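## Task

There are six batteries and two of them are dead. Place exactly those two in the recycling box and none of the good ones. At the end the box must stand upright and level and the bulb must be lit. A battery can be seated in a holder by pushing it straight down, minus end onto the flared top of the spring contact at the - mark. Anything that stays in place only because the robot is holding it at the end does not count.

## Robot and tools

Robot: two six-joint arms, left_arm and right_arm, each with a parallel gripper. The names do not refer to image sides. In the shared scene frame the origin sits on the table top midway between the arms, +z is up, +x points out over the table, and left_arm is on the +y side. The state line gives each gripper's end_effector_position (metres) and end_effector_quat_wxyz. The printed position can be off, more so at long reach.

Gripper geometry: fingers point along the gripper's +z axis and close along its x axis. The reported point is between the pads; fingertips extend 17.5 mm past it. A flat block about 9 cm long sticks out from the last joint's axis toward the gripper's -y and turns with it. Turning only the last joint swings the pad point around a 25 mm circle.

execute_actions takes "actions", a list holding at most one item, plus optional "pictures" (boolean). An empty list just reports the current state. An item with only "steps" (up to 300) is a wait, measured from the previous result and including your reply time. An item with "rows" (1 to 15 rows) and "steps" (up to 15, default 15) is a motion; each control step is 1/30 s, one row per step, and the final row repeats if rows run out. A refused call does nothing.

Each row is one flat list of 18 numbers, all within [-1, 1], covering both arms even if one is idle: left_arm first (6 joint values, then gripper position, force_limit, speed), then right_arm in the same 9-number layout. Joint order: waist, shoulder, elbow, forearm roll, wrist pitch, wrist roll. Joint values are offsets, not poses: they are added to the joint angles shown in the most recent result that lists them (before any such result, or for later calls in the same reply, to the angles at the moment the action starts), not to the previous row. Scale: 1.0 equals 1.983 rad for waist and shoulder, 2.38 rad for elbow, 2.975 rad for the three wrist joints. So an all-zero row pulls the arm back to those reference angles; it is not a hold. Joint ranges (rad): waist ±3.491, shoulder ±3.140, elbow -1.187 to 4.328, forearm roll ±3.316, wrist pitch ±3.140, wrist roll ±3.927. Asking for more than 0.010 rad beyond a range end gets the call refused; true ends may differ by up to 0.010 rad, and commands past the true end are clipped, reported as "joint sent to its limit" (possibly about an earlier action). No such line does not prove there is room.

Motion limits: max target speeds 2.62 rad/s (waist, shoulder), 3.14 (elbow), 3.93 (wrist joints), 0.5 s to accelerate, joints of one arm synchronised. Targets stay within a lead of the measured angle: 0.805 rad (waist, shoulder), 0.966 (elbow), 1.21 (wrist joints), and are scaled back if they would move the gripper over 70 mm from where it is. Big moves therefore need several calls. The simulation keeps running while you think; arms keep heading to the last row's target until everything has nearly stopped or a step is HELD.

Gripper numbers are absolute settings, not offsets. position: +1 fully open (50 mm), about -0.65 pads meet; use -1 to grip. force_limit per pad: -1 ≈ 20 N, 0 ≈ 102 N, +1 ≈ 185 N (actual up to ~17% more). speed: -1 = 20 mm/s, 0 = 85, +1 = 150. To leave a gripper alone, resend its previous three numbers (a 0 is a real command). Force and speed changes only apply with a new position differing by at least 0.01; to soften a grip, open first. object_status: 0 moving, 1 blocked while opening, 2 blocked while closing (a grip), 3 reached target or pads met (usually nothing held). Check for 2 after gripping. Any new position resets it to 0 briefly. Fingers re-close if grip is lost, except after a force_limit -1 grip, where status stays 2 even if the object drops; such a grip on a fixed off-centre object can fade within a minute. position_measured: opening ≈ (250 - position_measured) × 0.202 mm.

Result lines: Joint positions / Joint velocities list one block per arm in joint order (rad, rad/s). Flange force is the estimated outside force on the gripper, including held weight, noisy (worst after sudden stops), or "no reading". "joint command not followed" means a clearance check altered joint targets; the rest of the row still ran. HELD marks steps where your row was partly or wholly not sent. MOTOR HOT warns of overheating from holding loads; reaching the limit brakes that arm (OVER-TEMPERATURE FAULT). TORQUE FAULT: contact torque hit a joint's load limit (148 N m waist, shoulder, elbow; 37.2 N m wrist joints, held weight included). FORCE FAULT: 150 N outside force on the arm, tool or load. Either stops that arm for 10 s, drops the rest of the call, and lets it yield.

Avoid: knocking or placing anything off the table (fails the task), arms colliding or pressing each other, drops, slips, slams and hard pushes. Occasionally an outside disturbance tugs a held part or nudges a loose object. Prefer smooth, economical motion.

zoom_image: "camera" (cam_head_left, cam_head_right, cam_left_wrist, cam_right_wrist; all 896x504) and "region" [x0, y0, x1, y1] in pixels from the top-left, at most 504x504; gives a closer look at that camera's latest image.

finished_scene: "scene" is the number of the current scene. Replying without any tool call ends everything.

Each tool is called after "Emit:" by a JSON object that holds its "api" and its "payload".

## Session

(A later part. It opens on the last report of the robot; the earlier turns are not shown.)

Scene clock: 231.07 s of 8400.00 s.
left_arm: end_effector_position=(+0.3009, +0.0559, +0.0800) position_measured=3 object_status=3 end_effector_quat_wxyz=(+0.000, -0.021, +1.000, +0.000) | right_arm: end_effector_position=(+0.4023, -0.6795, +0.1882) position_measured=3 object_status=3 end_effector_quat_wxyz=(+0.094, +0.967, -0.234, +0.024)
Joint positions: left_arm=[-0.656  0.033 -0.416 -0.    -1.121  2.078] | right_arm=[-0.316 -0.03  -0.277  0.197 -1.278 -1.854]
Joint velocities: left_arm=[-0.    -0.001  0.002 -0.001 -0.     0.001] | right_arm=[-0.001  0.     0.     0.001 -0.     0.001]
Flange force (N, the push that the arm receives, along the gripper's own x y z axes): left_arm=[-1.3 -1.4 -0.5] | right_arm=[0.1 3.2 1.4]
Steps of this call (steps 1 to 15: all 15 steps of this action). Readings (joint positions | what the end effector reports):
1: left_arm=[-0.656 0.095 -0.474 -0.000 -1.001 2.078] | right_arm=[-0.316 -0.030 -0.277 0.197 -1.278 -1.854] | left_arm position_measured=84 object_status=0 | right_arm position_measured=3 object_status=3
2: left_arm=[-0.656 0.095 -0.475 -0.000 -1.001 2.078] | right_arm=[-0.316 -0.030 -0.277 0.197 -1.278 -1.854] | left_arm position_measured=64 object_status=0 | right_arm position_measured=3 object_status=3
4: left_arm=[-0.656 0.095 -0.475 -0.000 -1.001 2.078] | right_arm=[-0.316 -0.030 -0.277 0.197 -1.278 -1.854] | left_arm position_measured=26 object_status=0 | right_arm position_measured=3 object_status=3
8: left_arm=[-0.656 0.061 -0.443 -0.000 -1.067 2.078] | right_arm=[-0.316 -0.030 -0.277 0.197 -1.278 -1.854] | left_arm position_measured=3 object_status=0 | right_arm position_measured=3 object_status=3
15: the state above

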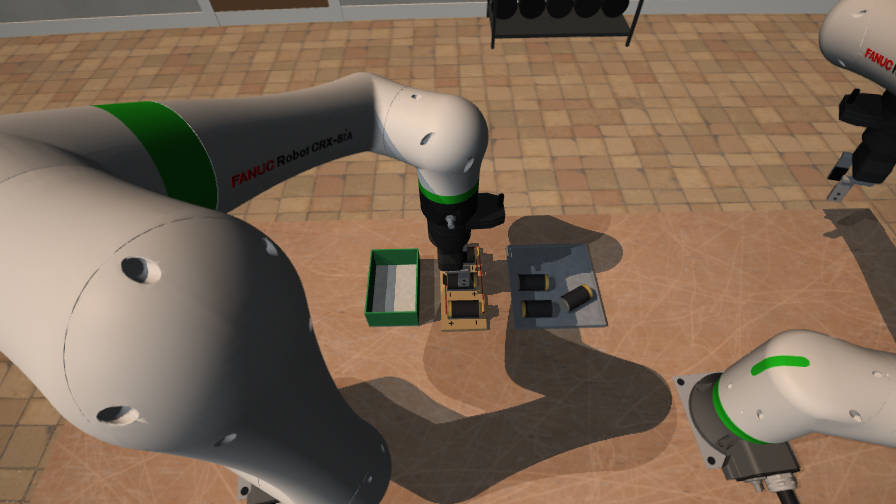

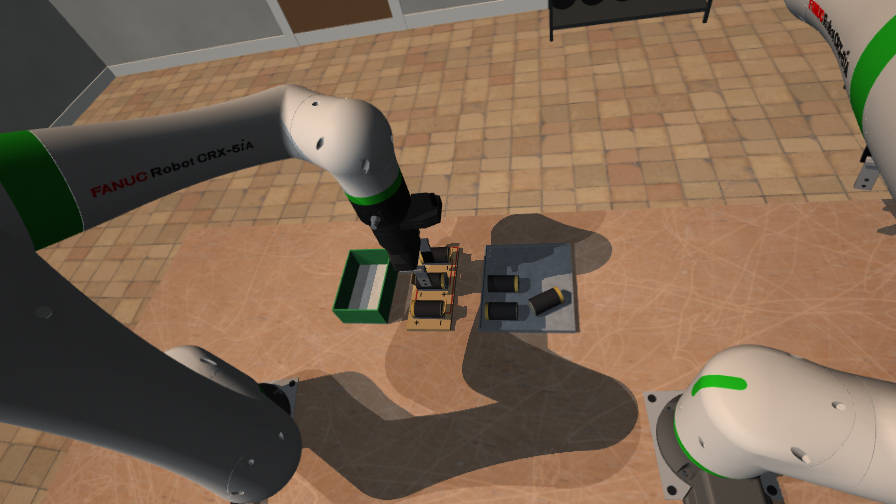

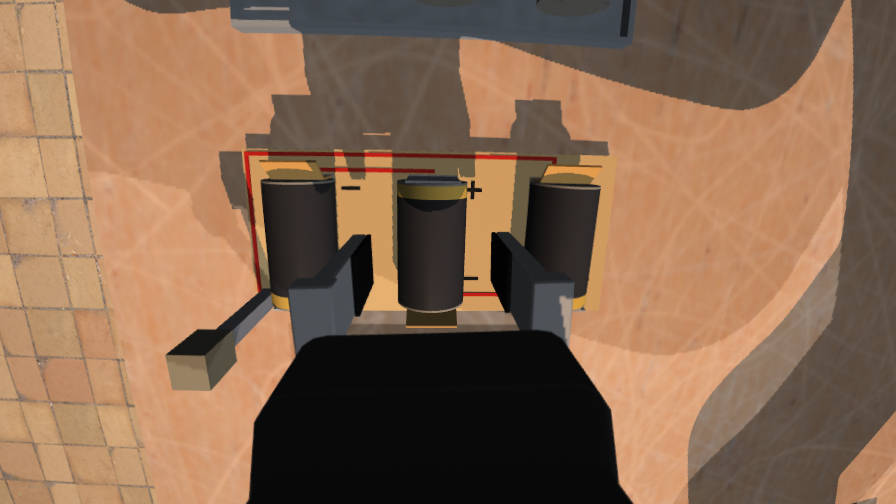

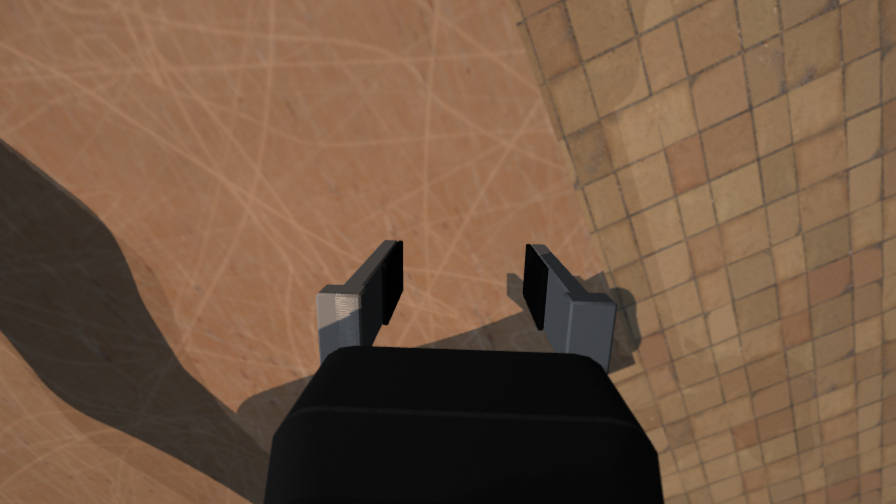

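Emit:
{"api": "execute_actions", "payload": {"actions": [{"rows":[[0,0,0,0,0,-0.0515,1,-0.3,0.5,0,0,0,0,0,0,1,0,0]],"steps":10}], "pictures": false}}

Emit:
{"api": "execute_actions", "payload": {"actions": [{"rows":[[-0.0189,0.1014,0.1015,0,-0.0137,-1,1,-0.3,0.5,0,0,0,0,0,0,1,0,0]],"steps":15}], "pictures": false}}

Emit:
{"api": "execute_actions", "payload": {"actions": [{"steps":28}]}}

Scene clock: 242.37 s of 8400.00 s.
left_arm: end_effector_position=(+0.2971, +0.0560, +0.0801) position_measured=3 object_status=3 end_effector_quat_wxyz=(+0.000, +0.055, +0.998, +0.000) | right_arm: end_effector_position=(+0.4023, -0.6795, +0.1882) position_measured=3 object_status=3 end_effector_quat_wxyz=(+0.094, +0.967, -0.234, +0.024)
Joint positions: left_arm=[-0.656  0.033 -0.416 -0.    -1.121  1.925] | right_arm=[-0.316 -0.03  -0.277  0.197 -1.278 -1.854]
Joint velocities: left_arm=[-0.     0.001  0.001 -0.001 -0.    -0.018] | right_arm=[-0.001 -0.001 -0.003 -0.    -0.001 -0.001]
Flange force (N, the push that the arm receives, along the gripper's own x y z axes): left_arm=[-0.2 0.1 -1.6] | right_arm=[5.4 4.4 2.3]
Steps of this call (steps 1 to 15: the robot went on to your last target; steps 16 to 90: nothing new was sent; then 7.97 s passed at rest; steps 91 to 100: all 10 steps of this action). Readings (joint positions | what the end effector reports):
91: left_arm=[-0.656 0.033 -0.416 -0.000 -1.121 2.078] | right_arm=[-0.316 -0.030 -0.277 0.197 -1.278 -1.854] | left_arm position_measured=3 object_status=3 | right_arm position_measured=3 object_status=3
92: left_arm=[-0.656 0.033 -0.416 -0.000 -1.121 2.074] | right_arm=[-0.316 -0.030 -0.277 0.197 -1.278 -1.854] | left_arm position_measured=3 object_status=3 | right_arm position_measured=3 object_status=3
94: left_arm=[-0.656 0.033 -0.416 -0.000 -1.121 2.040] | right_arm=[-0.316 -0.030 -0.277 0.197 -1.278 -1.854] | left_arm position_measured=3 object_status=3 | right_arm position_measured=3 object_status=3
98: left_arm=[-0.656 0.033 -0.416 -0.000 -1.121 1.936] | right_arm=[-0.316 -0.030 -0.277 0.197 -1.278 -1.854] | left_arm position_measured=3 object_status=3 | right_arm position_measured=3 object_status=3
100: the state above

Scene clock: 242.87 s of 8400.00 s.
left_arm: end_effector_position=(+0.3224, +0.0335, +0.0865) position_measured=3 object_status=3 end_effector_quat_wxyz=(+0.002, +0.470, +0.883, +0.000) | right_arm: end_effector_position=(+0.4023, -0.6795, +0.1882) position_measured=3 object_status=3 end_effector_quat_wxyz=(+0.094, +0.967, -0.234, +0.024)
Joint positions: left_arm=[-0.679  0.156 -0.264 -0.    -1.146  1.081] | right_arm=[-0.316 -0.03  -0.277  0.197 -1.278 -1.854]
Joint velocities: left_arm=[-0.061  0.326  0.374  0.001 -0.066 -3.567] | right_arm=[ 0.001  0.     0.001  0.    -0.002 -0.   ]
Flange force (N, the push that the arm receives, along the gripper's own x y z axes): left_arm=[-11.5 4.2 -3.6] | right_arm=[5.3 3.9 1.1]
Steps of this call (steps 1 to 15: all 15 steps of this action). Readings (joint positions | what the end effector reports):
1: left_arm=[-0.656 0.033 -0.416 -0.000 -1.121 1.925] | right_arm=[-0.316 -0.030 -0.277 0.197 -1.278 -1.854] | left_arm position_measured=3 object_status=3 | right_arm position_measured=3 object_status=3
2: left_arm=[-0.656 0.034 -0.415 -0.000 -1.121 1.920] | right_arm=[-0.316 -0.030 -0.277 0.197 -1.278 -1.854] | left_arm position_measured=3 object_status=3 | right_arm position_measured=3 object_status=3
4: left_arm=[-0.657 0.040 -0.407 -0.000 -1.123 1.887] | right_arm=[-0.316 -0.030 -0.277 0.197 -1.278 -1.854] | left_arm position_measured=3 object_status=3 | right_arm position_measured=3 object_status=3
8: left_arm=[-0.663 0.068 -0.370 -0.000 -1.128 1.716] | right_arm=[-0.316 -0.030 -0.277 0.197 -1.278 -1.854] | left_arm position_measured=3 object_status=3 | right_arm position_measured=3 object_status=3
15: the state above

Scene clock: 243.80 s of 8400.00 s.
left_arm: end_effector_position=(+0.3658, +0.0521, +0.0850) position_measured=3 object_status=3 end_effector_quat_wxyz=(-0.000, +1.000, +0.009, +0.000) | right_arm: end_effector_position=(+0.4023, -0.6795, +0.1882) position_measured=3 object_status=3 end_effector_quat_wxyz=(+0.094, +0.967, -0.234, +0.024)
Joint positions: left_arm=[-0.694  0.234 -0.174 -0.    -1.162 -1.05 ] | right_arm=[-0.316 -0.03  -0.277  0.197 -1.278 -1.854]
Joint velocities: left_arm=[-0.    -0.     0.     0.001 -0.    -0.003] | right_arm=[-0.    -0.    -0.    -0.001  0.     0.001]
Flange force (N, the push that the arm receives, along the gripper's own x y z axes): left_arm=[2.0 1.7 -1.5] | right_arm=[0.8 1.1 1.5]
Steps of this call (steps 1 to 28: the robot went on to your last target). Readings (joint positions | what the end effector reports):
1: left_arm=[-0.681 0.167 -0.252 -0.000 -1.148 0.957] | right_arm=[-0.316 -0.030 -0.277 0.197 -1.278 -1.854] | left_arm position_measured=3 object_status=3 | right_arm position_measured=3 object_status=3
2: left_arm=[-0.683 0.176 -0.241 -0.000 -1.150 0.832] | right_arm=[-0.316 -0.030 -0.277 0.197 -1.278 -1.854] | left_arm position_measured=3 object_status=3 | right_arm position_measured=3 object_status=3
4: left_arm=[-0.686 0.191 -0.224 -0.000 -1.153 0.584] | right_arm=[-0.316 -0.030 -0.277 0.197 -1.278 -1.854] | left_arm position_measured=3 object_status=3 | right_arm position_measured=3 object_status=3
8: left_arm=[-0.689 0.210 -0.202 -0.000 -1.157 0.088] | right_arm=[-0.316 -0.030 -0.277 0.197 -1.278 -1.854] | left_arm position_measured=3 object_status=3 | right_arm position_measured=3 object_status=3
28: the state above

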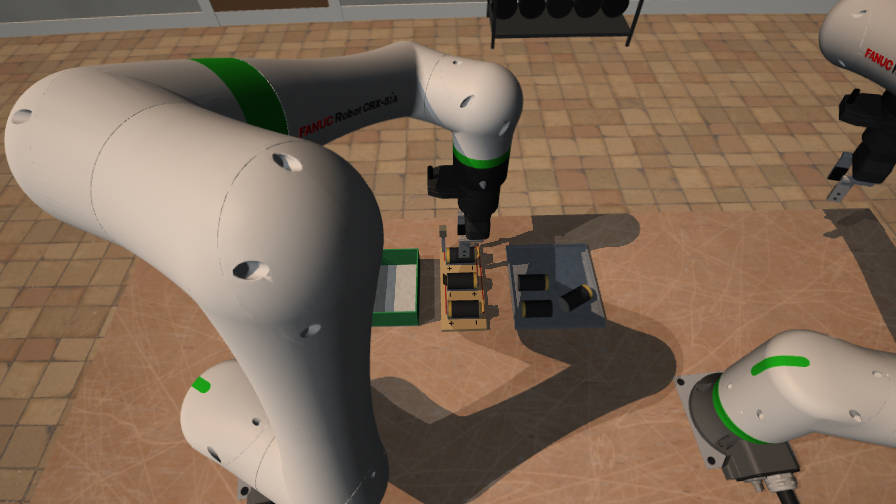

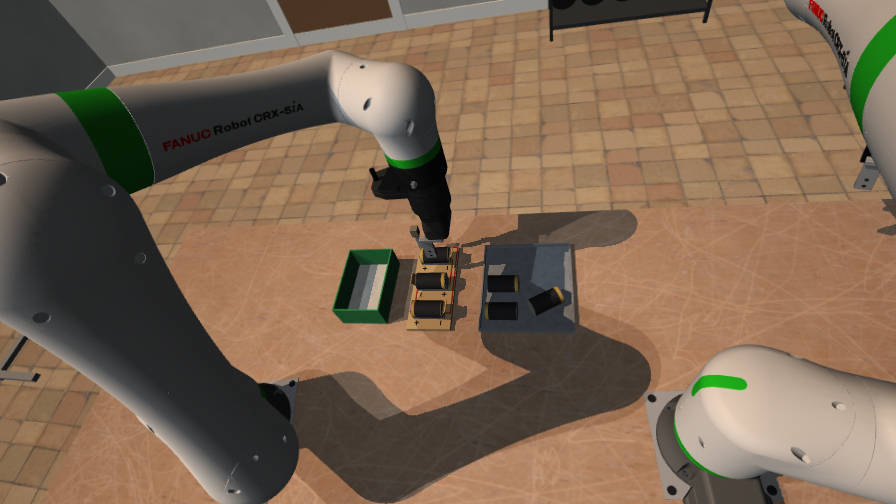

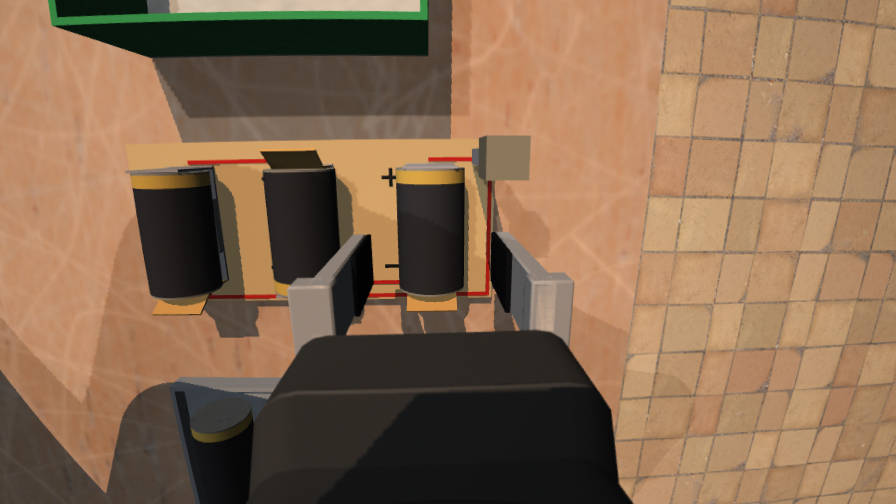

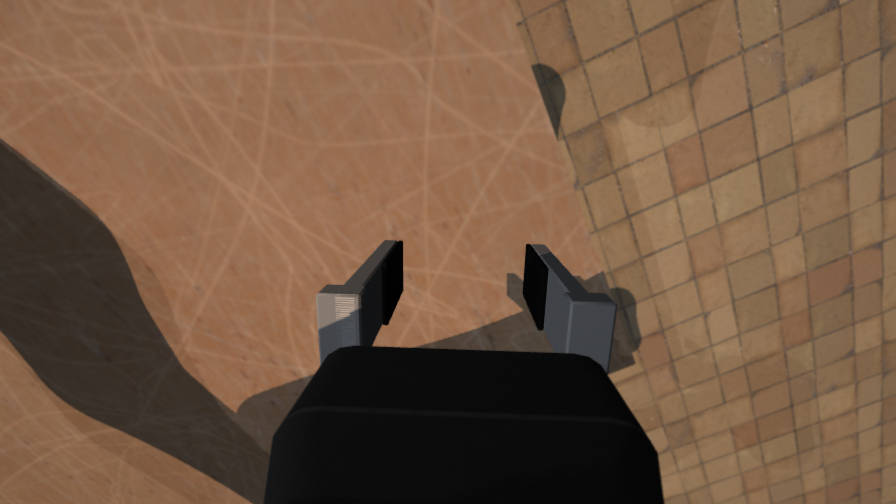

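Emit:
{"api": "execute_actions", "payload": {"actions": [{"rows":[[0,0.0295,-0.0255,0,0.0401,0.0035,1,-0.3,0.5,0,0,0,0,0,0,1,0,0],[0,0.0295,-0.0255,0,0.0401,0.0035,1,-0.3,0.5,0,0,0,0,0,0,1,0,0],[0,0.0295,-0.0255,0,0.0401,0.0035,1,-0.3,0.5,0,0,0,0,0,0,1,0,0],[0,0.0295,-0.0255,0,0.0401,0.0035,1,-0.3,0.5,0,0,0,0,0,0,1,0,0],[0,0.0295,-0.0255,0,0.0401,0.0035,1,-0.3,0.5,0,0,0,0,0,0,1,0,0],[0,0.0295,-0.0255,0,0.0401,0.0035,1,-0.3,0.5,0,0,0,0,0,0,1,0,0],[0,0.0295,-0.0255,0,0.0401,0.0035,-1,-0.3,0,0,0,0,0,0,0,1,0,0]],"steps":15}]}}

Scene clock: 249.57 s of 8400.00 s.
left_arm: end_effector_position=(+0.3657, +0.0520, +0.0331) position_measured=91 object_status=0 end_effector_quat_wxyz=(-0.000, +1.000, +0.014, +0.000) | right_arm: end_effector_position=(+0.4023, -0.6795, +0.1882) position_measured=3 object_status=3 end_effector_quat_wxyz=(+0.094, +0.967, -0.234, +0.024)
Joint positions: left_arm=[-0.694  0.293 -0.235 -0.    -1.043 -1.039] | right_arm=[-0.316 -0.03  -0.277  0.197 -1.278 -1.854]
Joint velocities: left_arm=[ 0.     0.001 -0.004 -0.001 -0.001  0.   ] | right_arm=[-0.     0.001  0.001 -0.001 -0.    -0.002]
Flange force (N, the push that the arm receives, along the gripper's own x y z axes): left_arm=[1.1 0.6 -1.0] | right_arm=[4.6 1.7 -0.3]
Steps of this call (steps 1 to 30: the robot went on to your last target; steps 31 to 90: nothing new was sent; then 2.27 s passed at rest; steps 91 to 105: all 15 steps of this action). Readings (joint positions | what the end effector reports):
91: left_arm=[-0.694 0.234 -0.174 -0.000 -1.162 -1.050] | right_arm=[-0.316 -0.030 -0.277 0.197 -1.278 -1.854] | left_arm position_measured=3 object_status=3 | right_arm position_measured=3 object_status=3
92: left_arm=[-0.694 0.236 -0.175 -0.000 -1.158 -1.050] | right_arm=[-0.316 -0.030 -0.277 0.197 -1.278 -1.854] | left_arm position_measured=3 object_status=3 | right_arm position_measured=3 object_status=3
94: left_arm=[-0.694 0.253 -0.193 -0.000 -1.125 -1.046] | right_arm=[-0.316 -0.030 -0.277 0.197 -1.278 -1.854] | left_arm position_measured=3 object_status=3 | right_arm position_measured=3 object_status=3
98: left_arm=[-0.694 0.292 -0.234 -0.000 -1.045 -1.039] | right_arm=[-0.316 -0.030 -0.277 0.197 -1.278 -1.854] | left_arm position_measured=22 object_status=0 | right_arm position_measured=3 object_status=3
105: the state above

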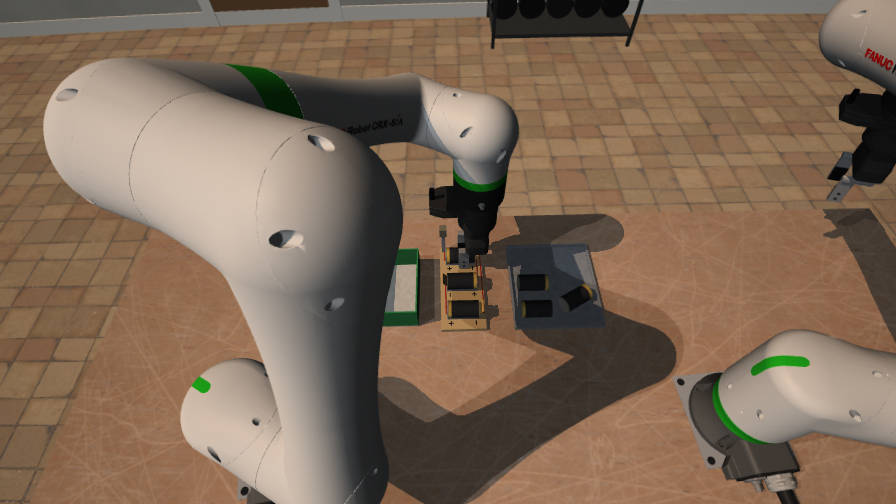

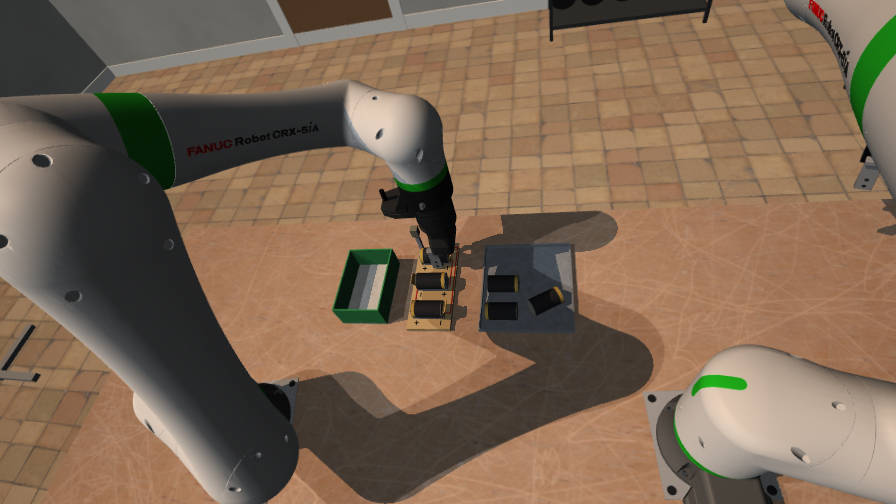

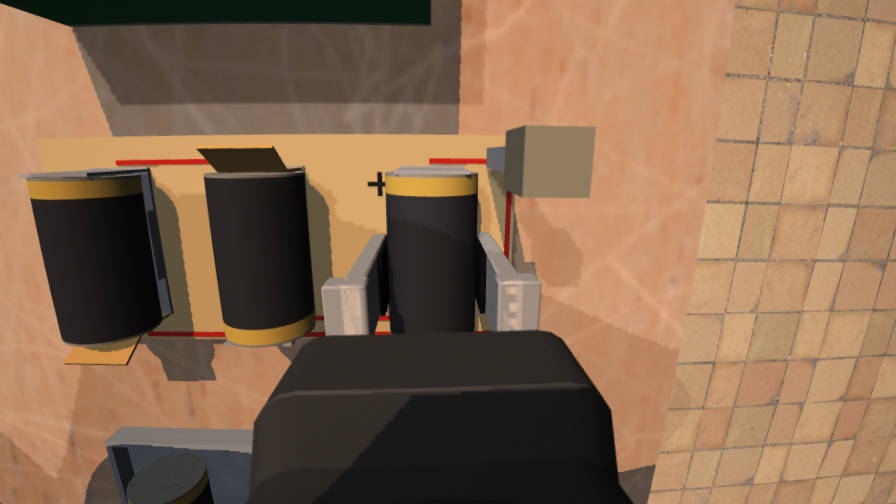

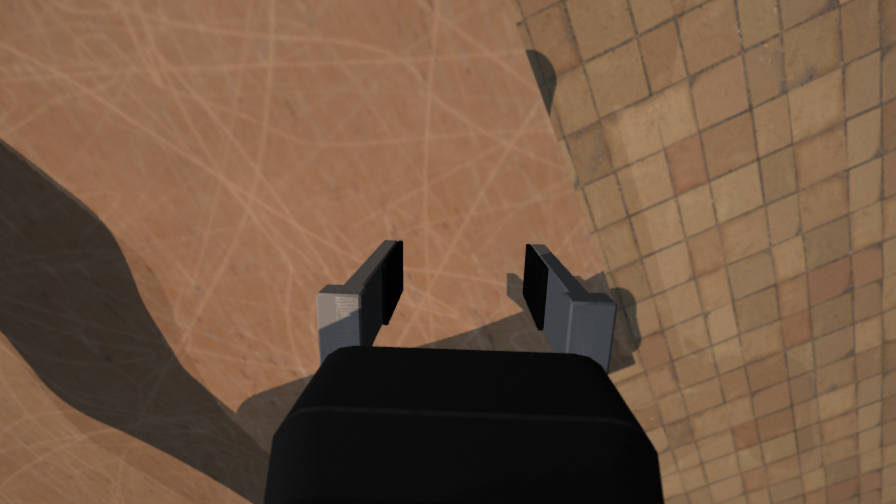

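Emit:
{"api": "execute_actions", "payload": {"actions": [{"rows":[[0,-0.002,0.0016,0,-0.0026,0,-1,-0.3,0,0,0,0,0,0,0,1,0,0],[0,-0.004,0.0032,0,-0.0052,0,-1,-0.3,0,0,0,0,0,0,0,1,0,0],[0,-0.007,0.0056,0,-0.0091,0,-1,-0.3,0,0,0,0,0,0,0,1,0,0],[0,-0.01,0.0081,0,-0.0131,0,-1,-0.3,0,0,0,0,0,0,0,1,0,0],[0,-0.014,0.0114,0,-0.0185,0,-1,-0.3,0,0,0,0,0,0,0,1,0,0],[0,-0.019,0.0157,0,-0.0252,0,-1,-0.3,0,0,0,0,0,0,0,1,0,0],[0,-0.026,0.0218,0,-0.0348,0,-1,-0.3,0,0,0,0,0,0,0,1,0,0],[0,-0.026,0.0218,0,-0.0348,0,-1,-0.3,0,0,0,0,0,0,0,1,0,0],[0,-0.026,0.0218,0,-0.0348,0,-1,-0.3,0,0,0,0,0,0,0,1,0,0],[0,-0.026,0.0218,0,-0.0348,0,-1,-0.3,0,0,0,0,0,0,0,1,0,0],[0,-0.026,0.0218,0,-0.0348,0,-1,-0.3,0,0,0,0,0,0,0,1,0,0],[0,-0.026,0.0218,0,-0.0348,0,-1,-0.3,0,0,0,0,0,0,0,1,0,0],[-0.118,0.104,0.1721,0,-0.0684,0.0686,-1,-0.3,0,0,0,0,0,0,0,1,0,0]],"steps":15}], "pictures": false}}

Emit:
{"api": "execute_actions", "payload": {"actions": [{"steps":20}], "pictures": false}}

Emit:
{"api": "execute_actions", "payload": {"actions": [{"rows":[[0,0.025,-0.0256,0,0.0371,0,-1,-0.3,0,0,0,0,0,0,0,1,0,0]],"steps":12}]}}

Scene clock: 260.97 s of 8400.00 s.
left_arm: end_effector_position=(+0.3665, +0.0468, +0.0786) position_measured=91 object_status=2 end_effector_quat_wxyz=(-0.000, +1.000, +0.014, +0.000) | right_arm: end_effector_position=(+0.4023, -0.6795, +0.1882) position_measured=3 object_status=3 end_effector_quat_wxyz=(+0.094, +0.967, -0.234, +0.024)
Joint positions: left_arm=[-0.702  0.251 -0.169 -0.    -1.15  -1.031] | right_arm=[-0.316 -0.03  -0.277  0.197 -1.278 -1.854]
Joint velocities: left_arm=[-0.258  0.285  0.39  -0.    -0.11   0.223] | right_arm=[ 0.001 -0.001  0.001 -0.     0.002  0.   ]
Flange force (N, the push that the arm receives, along the gripper's own x y z axes): left_arm=[-7.2 -27.3 -0.5] | right_arm=[5.9 3.6 1.3]
Steps of this call (steps 1 to 15: the robot went on to your last target; steps 16 to 90: nothing new was sent; then 7.90 s passed at rest; steps 91 to 105: all 15 steps of this action). Readings (joint positions | what the end effector reports):
91: left_arm=[-0.694 0.293 -0.235 -0.000 -1.043 -1.039] | right_arm=[-0.316 -0.030 -0.277 0.197 -1.278 -1.854] | left_arm position_measured=91 object_status=2 | right_arm position_measured=3 object_status=3
92: left_arm=[-0.694 0.292 -0.234 -0.000 -1.046 -1.039] | right_arm=[-0.316 -0.030 -0.277 0.197 -1.278 -1.854] | left_arm position_measured=91 object_status=2 | right_arm position_measured=3 object_status=3
94: left_arm=[-0.694 0.285 -0.227 -0.000 -1.059 -1.039] | right_arm=[-0.316 -0.030 -0.277 0.197 -1.278 -1.854] | left_arm position_measured=91 object_status=2 | right_arm position_measured=3 object_status=3
98: left_arm=[-0.694 0.259 -0.201 -0.000 -1.111 -1.039] | right_arm=[-0.316 -0.030 -0.277 0.197 -1.278 -1.854] | left_arm position_measured=91 object_status=2 | right_arm position_measured=3 object_status=3
105: the state above

Scene clock: 261.63 s of 8400.00 s.
left_arm: end_effector_position=(+0.3597, -0.1000, +0.0800) position_measured=91 object_status=2 end_effector_quat_wxyz=(-0.000, +1.000, -0.000, +0.000) | right_arm: end_effector_position=(+0.4023, -0.6795, +0.1882) position_measured=3 object_status=3 end_effector_quat_wxyz=(+0.094, +0.967, -0.234, +0.024)
Joint positions: left_arm=[-0.928  0.499  0.175 -0.    -1.246 -0.835] | right_arm=[-0.316 -0.03  -0.277  0.197 -1.278 -1.854]
Joint velocities: left_arm=[-0.001  0.    -0.001 -0.001 -0.     0.   ] | right_arm=[ 0.001 -0.     0.     0.     0.     0.001]
Flange force (N, the push that the arm receives, along the gripper's own x y z axes): left_arm=[1.9 3.4 -0.5] | right_arm=[0.1 3.9 1.3]
Steps of this call (steps 1 to 20: the robot went on to your last target). Readings (joint positions | what the end effector reports):
1: left_arm=[-0.713 0.263 -0.153 -0.000 -1.155 -1.022] | right_arm=[-0.316 -0.030 -0.277 0.197 -1.278 -1.854] | left_arm position_measured=91 object_status=2 | right_arm position_measured=3 object_status=3
2: left_arm=[-0.729 0.280 -0.129 -0.000 -1.162 -1.008] | right_arm=[-0.316 -0.030 -0.277 0.197 -1.278 -1.854] | left_arm position_measured=91 object_status=2 | right_arm position_measured=3 object_status=3
4: left_arm=[-0.772 0.328 -0.063 -0.000 -1.180 -0.971] | right_arm=[-0.316 -0.030 -0.277 0.197 -1.278 -1.854] | left_arm position_measured=91 object_status=2 | right_arm position_measured=3 object_status=3
8: left_arm=[-0.858 0.422 0.068 -0.000 -1.217 -0.896] | right_arm=[-0.316 -0.030 -0.277 0.197 -1.278 -1.854] | left_arm position_measured=91 object_status=2 | right_arm position_measured=3 object_status=3
20: the state above

Scene clock: 262.03 s of 8400.00 s.
left_arm: end_effector_position=(+0.3597, -0.1000, +0.0259) position_measured=91 object_status=2 end_effector_quat_wxyz=(-0.000, +1.000, -0.001, +0.000) | right_arm: end_effector_position=(+0.4023, -0.6795, +0.1882) position_measured=3 object_status=3 end_effector_quat_wxyz=(+0.094, +0.967, -0.234, +0.024)
Joint positions: left_arm=[-0.928  0.548  0.114 -0.    -1.136 -0.835] | right_arm=[-0.316 -0.03  -0.277  0.197 -1.278 -1.854]
Joint velocities: left_arm=[-0.    -0.    -0.002 -0.001  0.    -0.001] | right_arm=[-0.001  0.     0.    -0.001  0.    -0.001]
Flange force (N, the push that the arm receives, along the gripper's own x y z axes): left_arm=[0.9 4.3 -3.8] | right_arm=[0.1 0.1 1.7]
Steps of this call (steps 1 to 12: all 12 steps of this action). Readings (joint positions | what the end effector reports):
1: left_arm=[-0.928 0.499 0.175 -0.000 -1.246 -0.835] | right_arm=[-0.316 -0.030 -0.277 0.197 -1.278 -1.854] | left_arm position_measured=91 object_status=2 | right_arm position_measured=3 object_status=3
2: left_arm=[-0.928 0.501 0.173 -0.000 -1.243 -0.835] | right_arm=[-0.316 -0.030 -0.277 0.197 -1.278 -1.854] | left_arm position_measured=91 object_status=2 | right_arm position_measured=3 object_status=3
4: left_arm=[-0.928 0.516 0.154 -0.000 -1.209 -0.835] | right_arm=[-0.316 -0.030 -0.277 0.197 -1.278 -1.854] | left_arm position_measured=91 object_status=2 | right_arm position_measured=3 object_status=3
8: left_arm=[-0.928 0.548 0.114 -0.000 -1.138 -0.835] | right_arm=[-0.316 -0.030 -0.277 0.197 -1.278 -1.854] | left_arm position_measured=91 object_status=2 | right_arm position_measured=3 object_status=3
12: the state above

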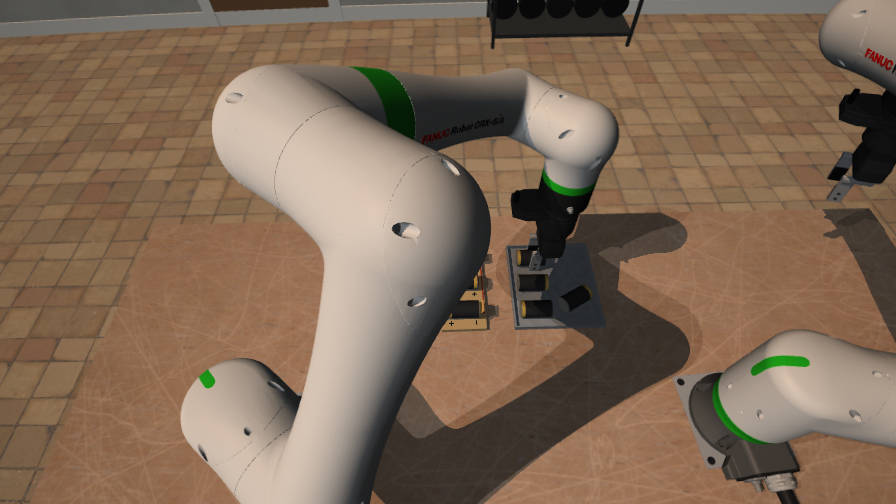

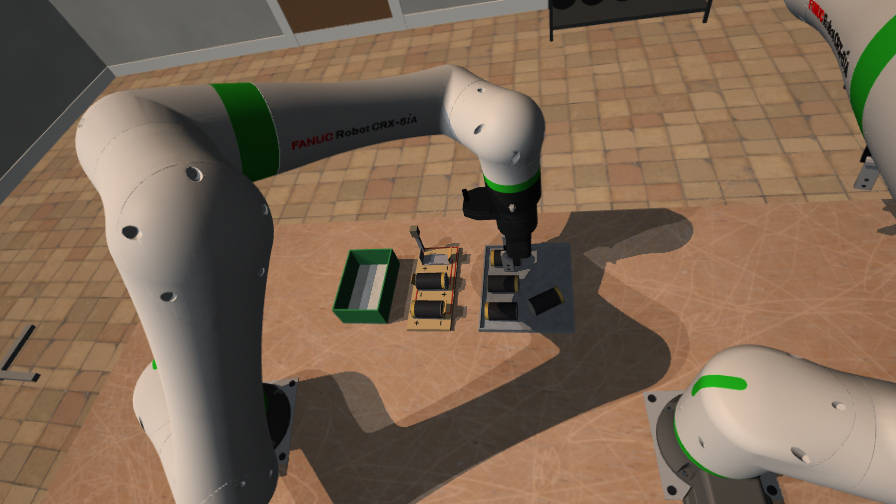

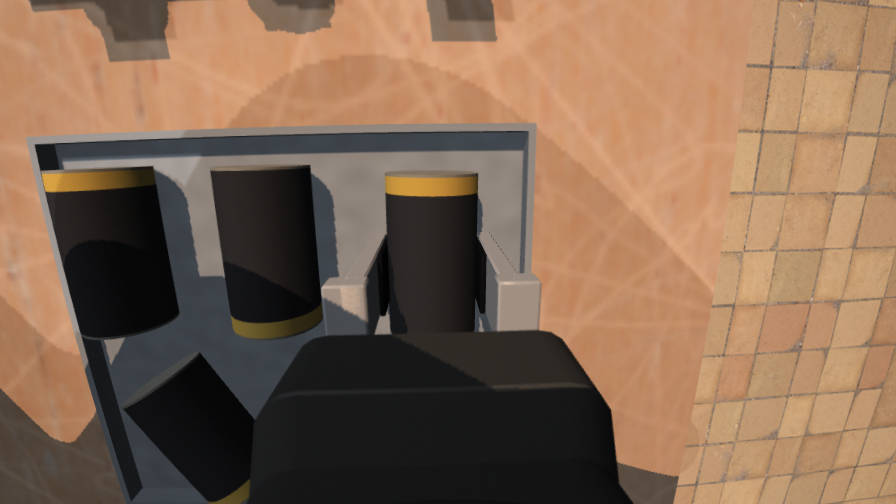

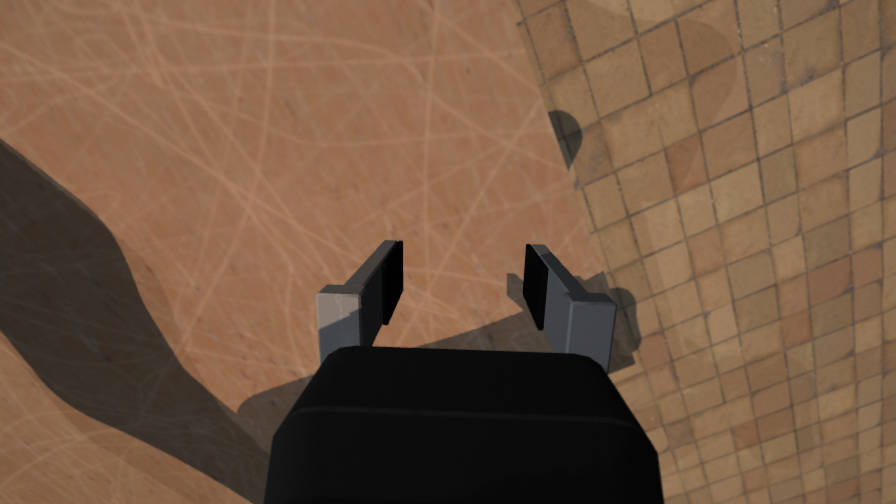

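Emit:
{"api": "execute_actions", "payload": {"actions": [{"rows":[[0,0,0,0,0,0,0.8,-0.3,0.3,0,0,0,0,0,0,1,0,0],[0,0,0,0,0,0,0.8,-0.3,0.3,0,0,0,0,0,0,1,0,0],[0,0,0,0,0,0,0.8,-0.3,0.3,0,0,0,0,0,0,1,0,0],[0,-0.021,0.021,0,-0.031,0,0.8,-0.3,0.3,0,0,0,0,0,0,1,0,0],[0,-0.021,0.021,0,-0.031,0,0.8,-0.3,0.3,0,0,0,0,0,0,1,0,0],[0,-0.021,0.021,0,-0.031,0,0.8,-0.3,0.3,0,0,0,0,0,0,1,0,0],[0,-0.021,0.021,0,-0.031,0,0.8,-0.3,0.3,0,0,0,0,0,0,1,0,0],[0,-0.021,0.021,0,-0.031,0,0.8,-0.3,0.3,0,0,0,0,0,0,1,0,0],[0,-0.021,0.021,0,-0.031,0,0.8,-0.3,0.3,0,0,0,0,0,0,1,0,0],[-0.0739,-0.0999,-0.0736,0,-0.0077,0.0493,0.8,-0.3,0.3,0,0,0,0,0,0,1,0,0]],"steps":15}], "pictures": false}}

Emit:
{"api": "execute_actions", "payload": {"actions": [{"steps":14}]}}

Scene clock: 270.80 s of 8400.00 s.
left_arm: end_effector_position=(+0.3193, -0.1040, +0.0780) position_measured=32 object_status=3 end_effector_quat_wxyz=(+0.004, +1.000, -0.000, +0.005) | right_arm: end_effector_position=(+0.4023, -0.6795, +0.1882) position_measured=3 object_status=3 end_effector_quat_wxyz=(+0.094, +0.967, -0.234, +0.024)
Joint positions: left_arm=[-0.98   0.445  0.092 -0.    -1.204 -0.783] | right_arm=[-0.316 -0.03  -0.277  0.197 -1.278 -1.854]
Joint velocities: left_arm=[-0.562 -0.556 -0.882 -0.001  0.261  0.549] | right_arm=[0.    0.    0.002 0.001 0.001 0.   ]
Flange force (N, the push that the arm receives, along the gripper's own x y z axes): left_arm=[17.7 10.2 -21.3] | right_arm=[5.2 1.2 -0.2]
Steps of this call (steps 1 to 15: the robot went on to your last target; steps 16 to 90: nothing new was sent; then 5.27 s passed at rest; steps 91 to 105: all 15 steps of this action). Readings (joint positions | what the end effector reports):
91: left_arm=[-0.928 0.549 0.114 -0.000 -1.136 -0.835] | right_arm=[-0.316 -0.030 -0.277 0.197 -1.278 -1.854] | left_arm position_measured=85 object_status=0 | right_arm position_measured=3 object_status=3
92: left_arm=[-0.928 0.549 0.114 -0.000 -1.136 -0.835] | right_arm=[-0.316 -0.030 -0.277 0.197 -1.278 -1.854] | left_arm position_measured=68 object_status=0 | right_arm position_measured=3 object_status=3
94: left_arm=[-0.928 0.549 0.114 -0.000 -1.136 -0.835] | right_arm=[-0.316 -0.030 -0.277 0.197 -1.278 -1.854] | left_arm position_measured=37 object_status=0 | right_arm position_measured=3 object_status=3
98: left_arm=[-0.928 0.520 0.147 -0.000 -1.198 -0.835] | right_arm=[-0.316 -0.030 -0.277 0.197 -1.278 -1.854] | left_arm position_measured=32 object_status=0 | right_arm position_measured=3 object_status=3
105: the state above

Scene clock: 271.27 s of 8400.00 s.
left_arm: end_effector_position=(+0.2388, -0.0940, +0.0701) position_measured=32 object_status=3 end_effector_quat_wxyz=(+0.000, +1.000, -0.000, +0.000) | right_arm: end_effector_position=(+0.4023, -0.6795, +0.1882) position_measured=3 object_status=3 end_effector_quat_wxyz=(+0.094, +0.967, -0.234, +0.024)
Joint positions: left_arm=[-1.074  0.35  -0.061 -0.    -1.159 -0.688] | right_arm=[-0.316 -0.03  -0.277  0.197 -1.278 -1.854]
Joint velocities: left_arm=[-0.001 -0.    -0.     0.     0.     0.001] | right_arm=[-0.001  0.     0.     0.001 -0.002  0.   ]
Flange force (N, the push that the arm receives, along the gripper's own x y z axes): left_arm=[1.8 0.9 -1.6] | right_arm=[-0.3 1.4 1.5]
Steps of this call (steps 1 to 14: the robot went on to your last target). Readings (joint positions | what the end effector reports):
1: left_arm=[-0.998 0.427 0.062 -0.000 -1.196 -0.765] | right_arm=[-0.316 -0.030 -0.277 0.197 -1.278 -1.854] | left_arm position_measured=32 object_status=3 | right_arm position_measured=3 object_status=3
2: left_arm=[-1.016 0.410 0.033 -0.000 -1.187 -0.747] | right_arm=[-0.316 -0.030 -0.277 0.197 -1.278 -1.854] | left_arm position_measured=32 object_status=3 | right_arm position_measured=3 object_status=3
4: left_arm=[-1.048 0.377 -0.019 -0.000 -1.172 -0.715] | right_arm=[-0.316 -0.030 -0.277 0.197 -1.278 -1.854] | left_arm position_measured=32 object_status=3 | right_arm position_measured=3 object_status=3
8: left_arm=[-1.074 0.351 -0.061 -0.000 -1.159 -0.689] | right_arm=[-0.316 -0.030 -0.277 0.197 -1.278 -1.854] | left_arm position_measured=32 object_status=3 | right_arm position_measured=3 object_status=3
14: the state above

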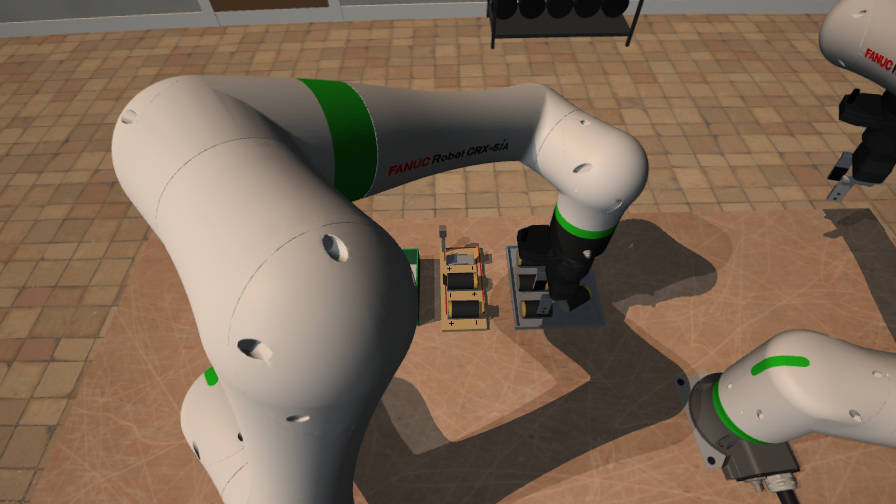

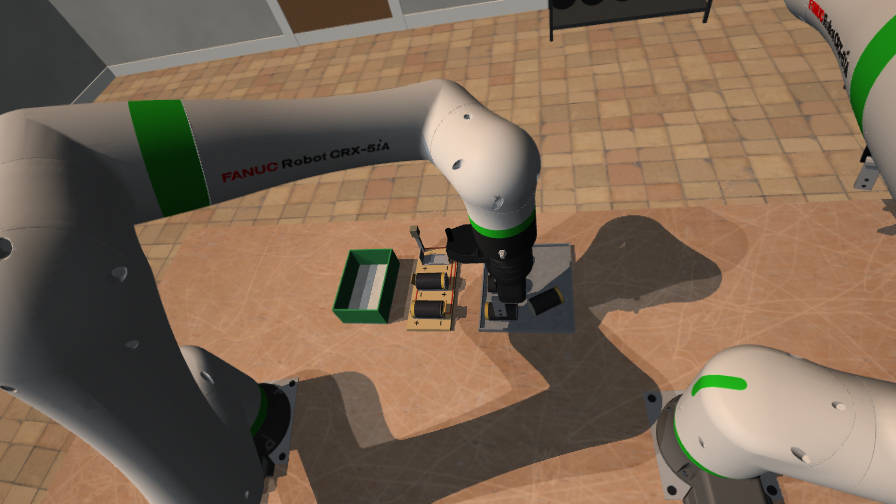

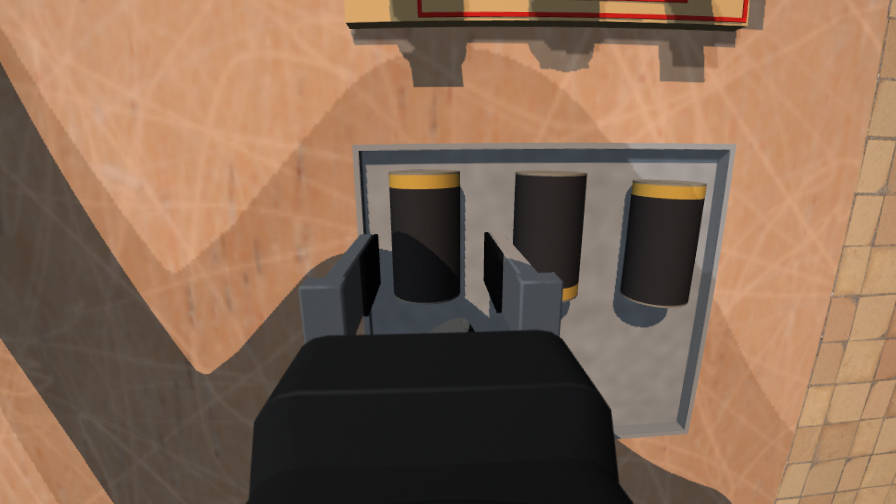

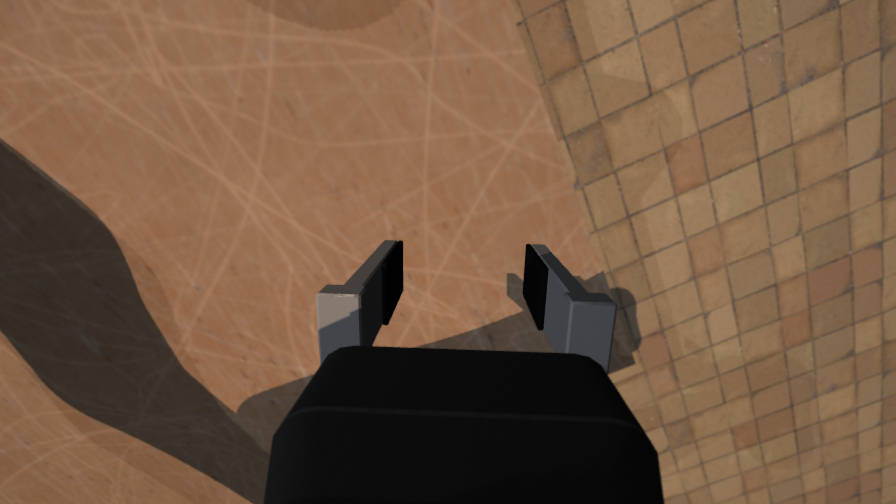

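Emit:
{"api": "execute_actions", "payload": {"actions": [{"rows":[[-0.002,0.0242,-0.0203,0,0.0323,0.005,0.8,-0.3,0.3,0,0,0,0,0,0,1,0,0],[-0.002,0.0242,-0.0203,0,0.0323,0.005,0.8,-0.3,0.3,0,0,0,0,0,0,1,0,0],[-0.002,0.0242,-0.0203,0,0.0323,0.005,0.8,-0.3,0.3,0,0,0,0,0,0,1,0,0],[-0.002,0.0242,-0.0203,0,0.0323,0.005,0.8,-0.3,0.3,0,0,0,0,0,0,1,0,0],[-0.002,0.0242,-0.0203,0,0.0323,0.005,0.8,-0.3,0.3,0,0,0,0,0,0,1,0,0],[-0.002,0.0242,-0.0203,0,0.0323,0.005,0.8,-0.3,0.3,0,0,0,0,0,0,1,0,0],[-0.002,0.0242,-0.0203,0,0.0323,0.005,-1,-0.3,0,0,0,0,0,0,0,1,0,0]],"steps":15}]}}

Scene clock: 277.70 s of 8400.00 s.
left_arm: end_effector_position=(+0.2365, -0.0948, +0.0259) position_measured=92 object_status=0 end_effector_quat_wxyz=(-0.000, +1.000, +0.005, +0.000) | right_arm: end_effector_position=(+0.4023, -0.6795, +0.1882) position_measured=3 object_status=3 end_effector_quat_wxyz=(+0.094, +0.967, -0.234, +0.024)
Joint positions: left_arm=[-1.078  0.398 -0.109 -0.    -1.063 -0.673] | right_arm=[-0.316 -0.03  -0.277  0.197 -1.278 -1.854]
Joint velocities: left_arm=[ 0.     0.    -0.001  0.     0.     0.001] | right_arm=[ 0.    -0.     0.    -0.001  0.001 -0.001]
Flange force (N, the push that the arm receives, along the gripper's own x y z axes): left_arm=[0.3 3.7 1.1] | right_arm=[2.6 2.7 0.8]
Steps of this call (steps 1 to 30: the robot went on to your last target; steps 31 to 90: nothing new was sent; then 2.93 s passed at rest; steps 91 to 105: all 15 steps of this action). Readings (joint positions | what the end effector reports):
91: left_arm=[-1.074 0.350 -0.061 -0.000 -1.159 -0.688] | right_arm=[-0.316 -0.030 -0.277 0.197 -1.278 -1.854] | left_arm position_measured=32 object_status=3 | right_arm position_measured=3 object_status=3
92: left_arm=[-1.074 0.352 -0.063 -0.000 -1.155 -0.688] | right_arm=[-0.316 -0.030 -0.277 0.197 -1.278 -1.854] | left_arm position_measured=32 object_status=3 | right_arm position_measured=3 object_status=3
94: left_arm=[-1.076 0.369 -0.080 -0.000 -1.121 -0.682] | right_arm=[-0.316 -0.030 -0.277 0.197 -1.278 -1.854] | left_arm position_measured=32 object_status=3 | right_arm position_measured=3 object_status=3
98: left_arm=[-1.078 0.398 -0.109 -0.000 -1.064 -0.674] | right_arm=[-0.316 -0.030 -0.277 0.197 -1.278 -1.854] | left_arm position_measured=52 object_status=0 | right_arm position_measured=3 object_status=3
105: the state above

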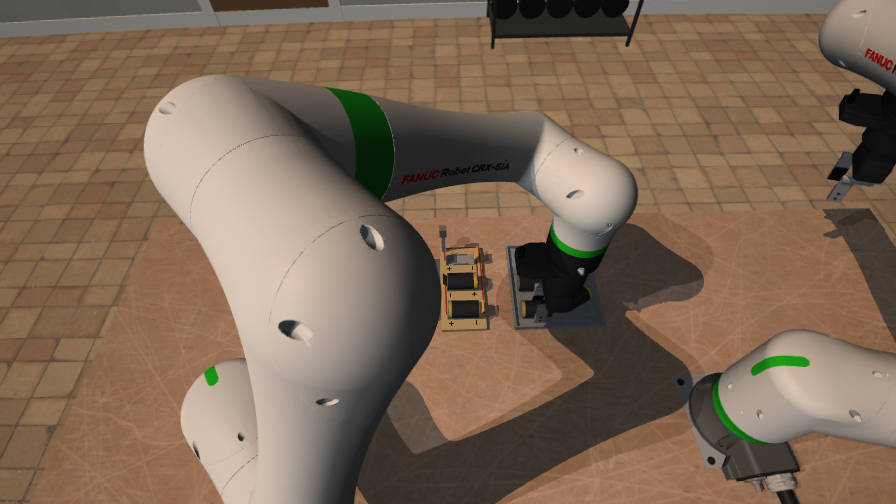

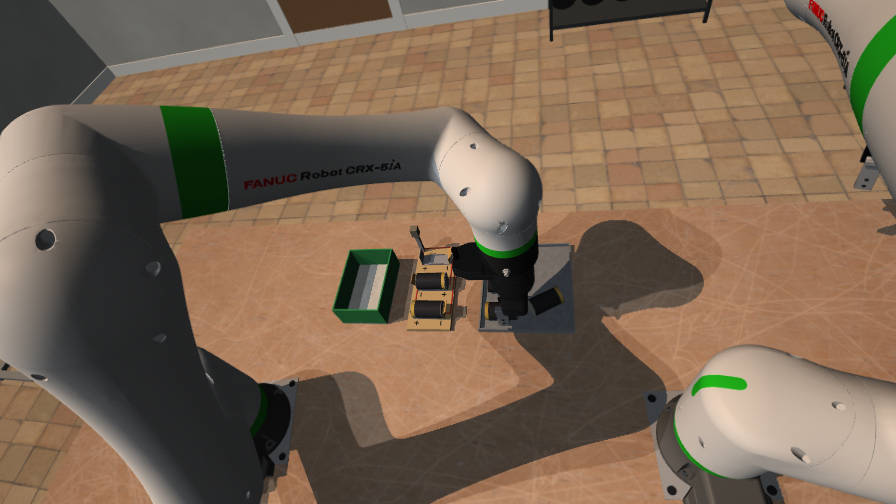

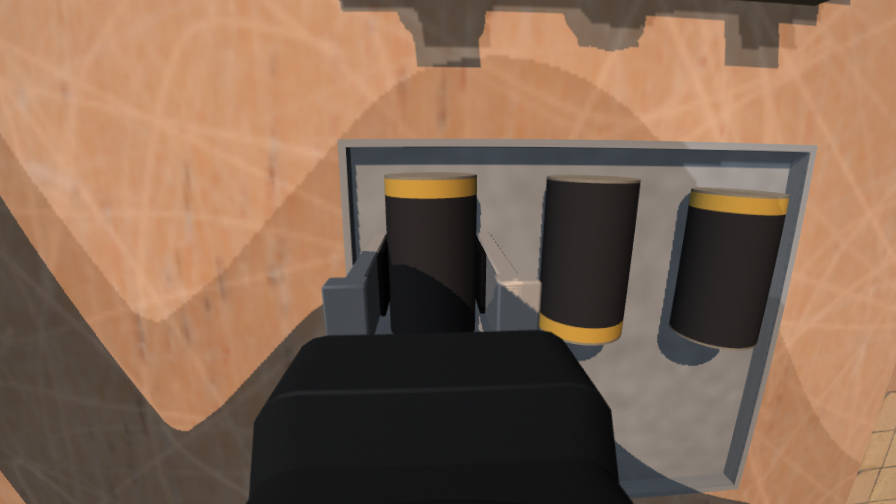

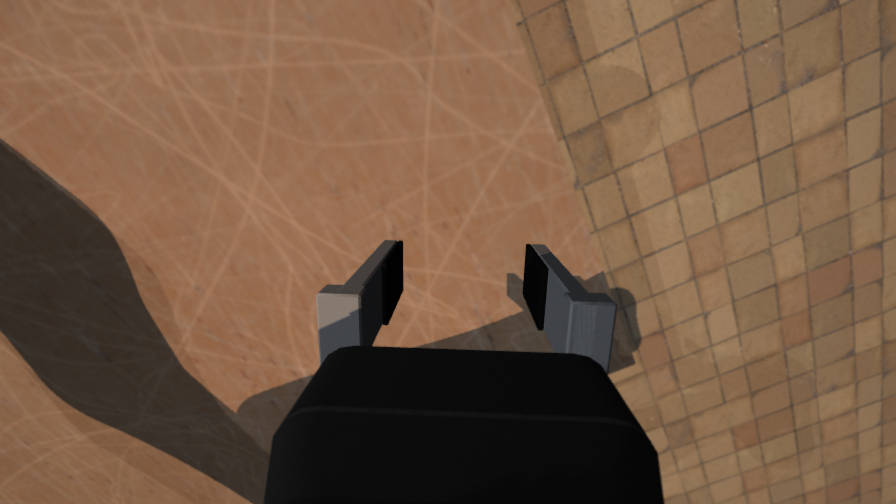

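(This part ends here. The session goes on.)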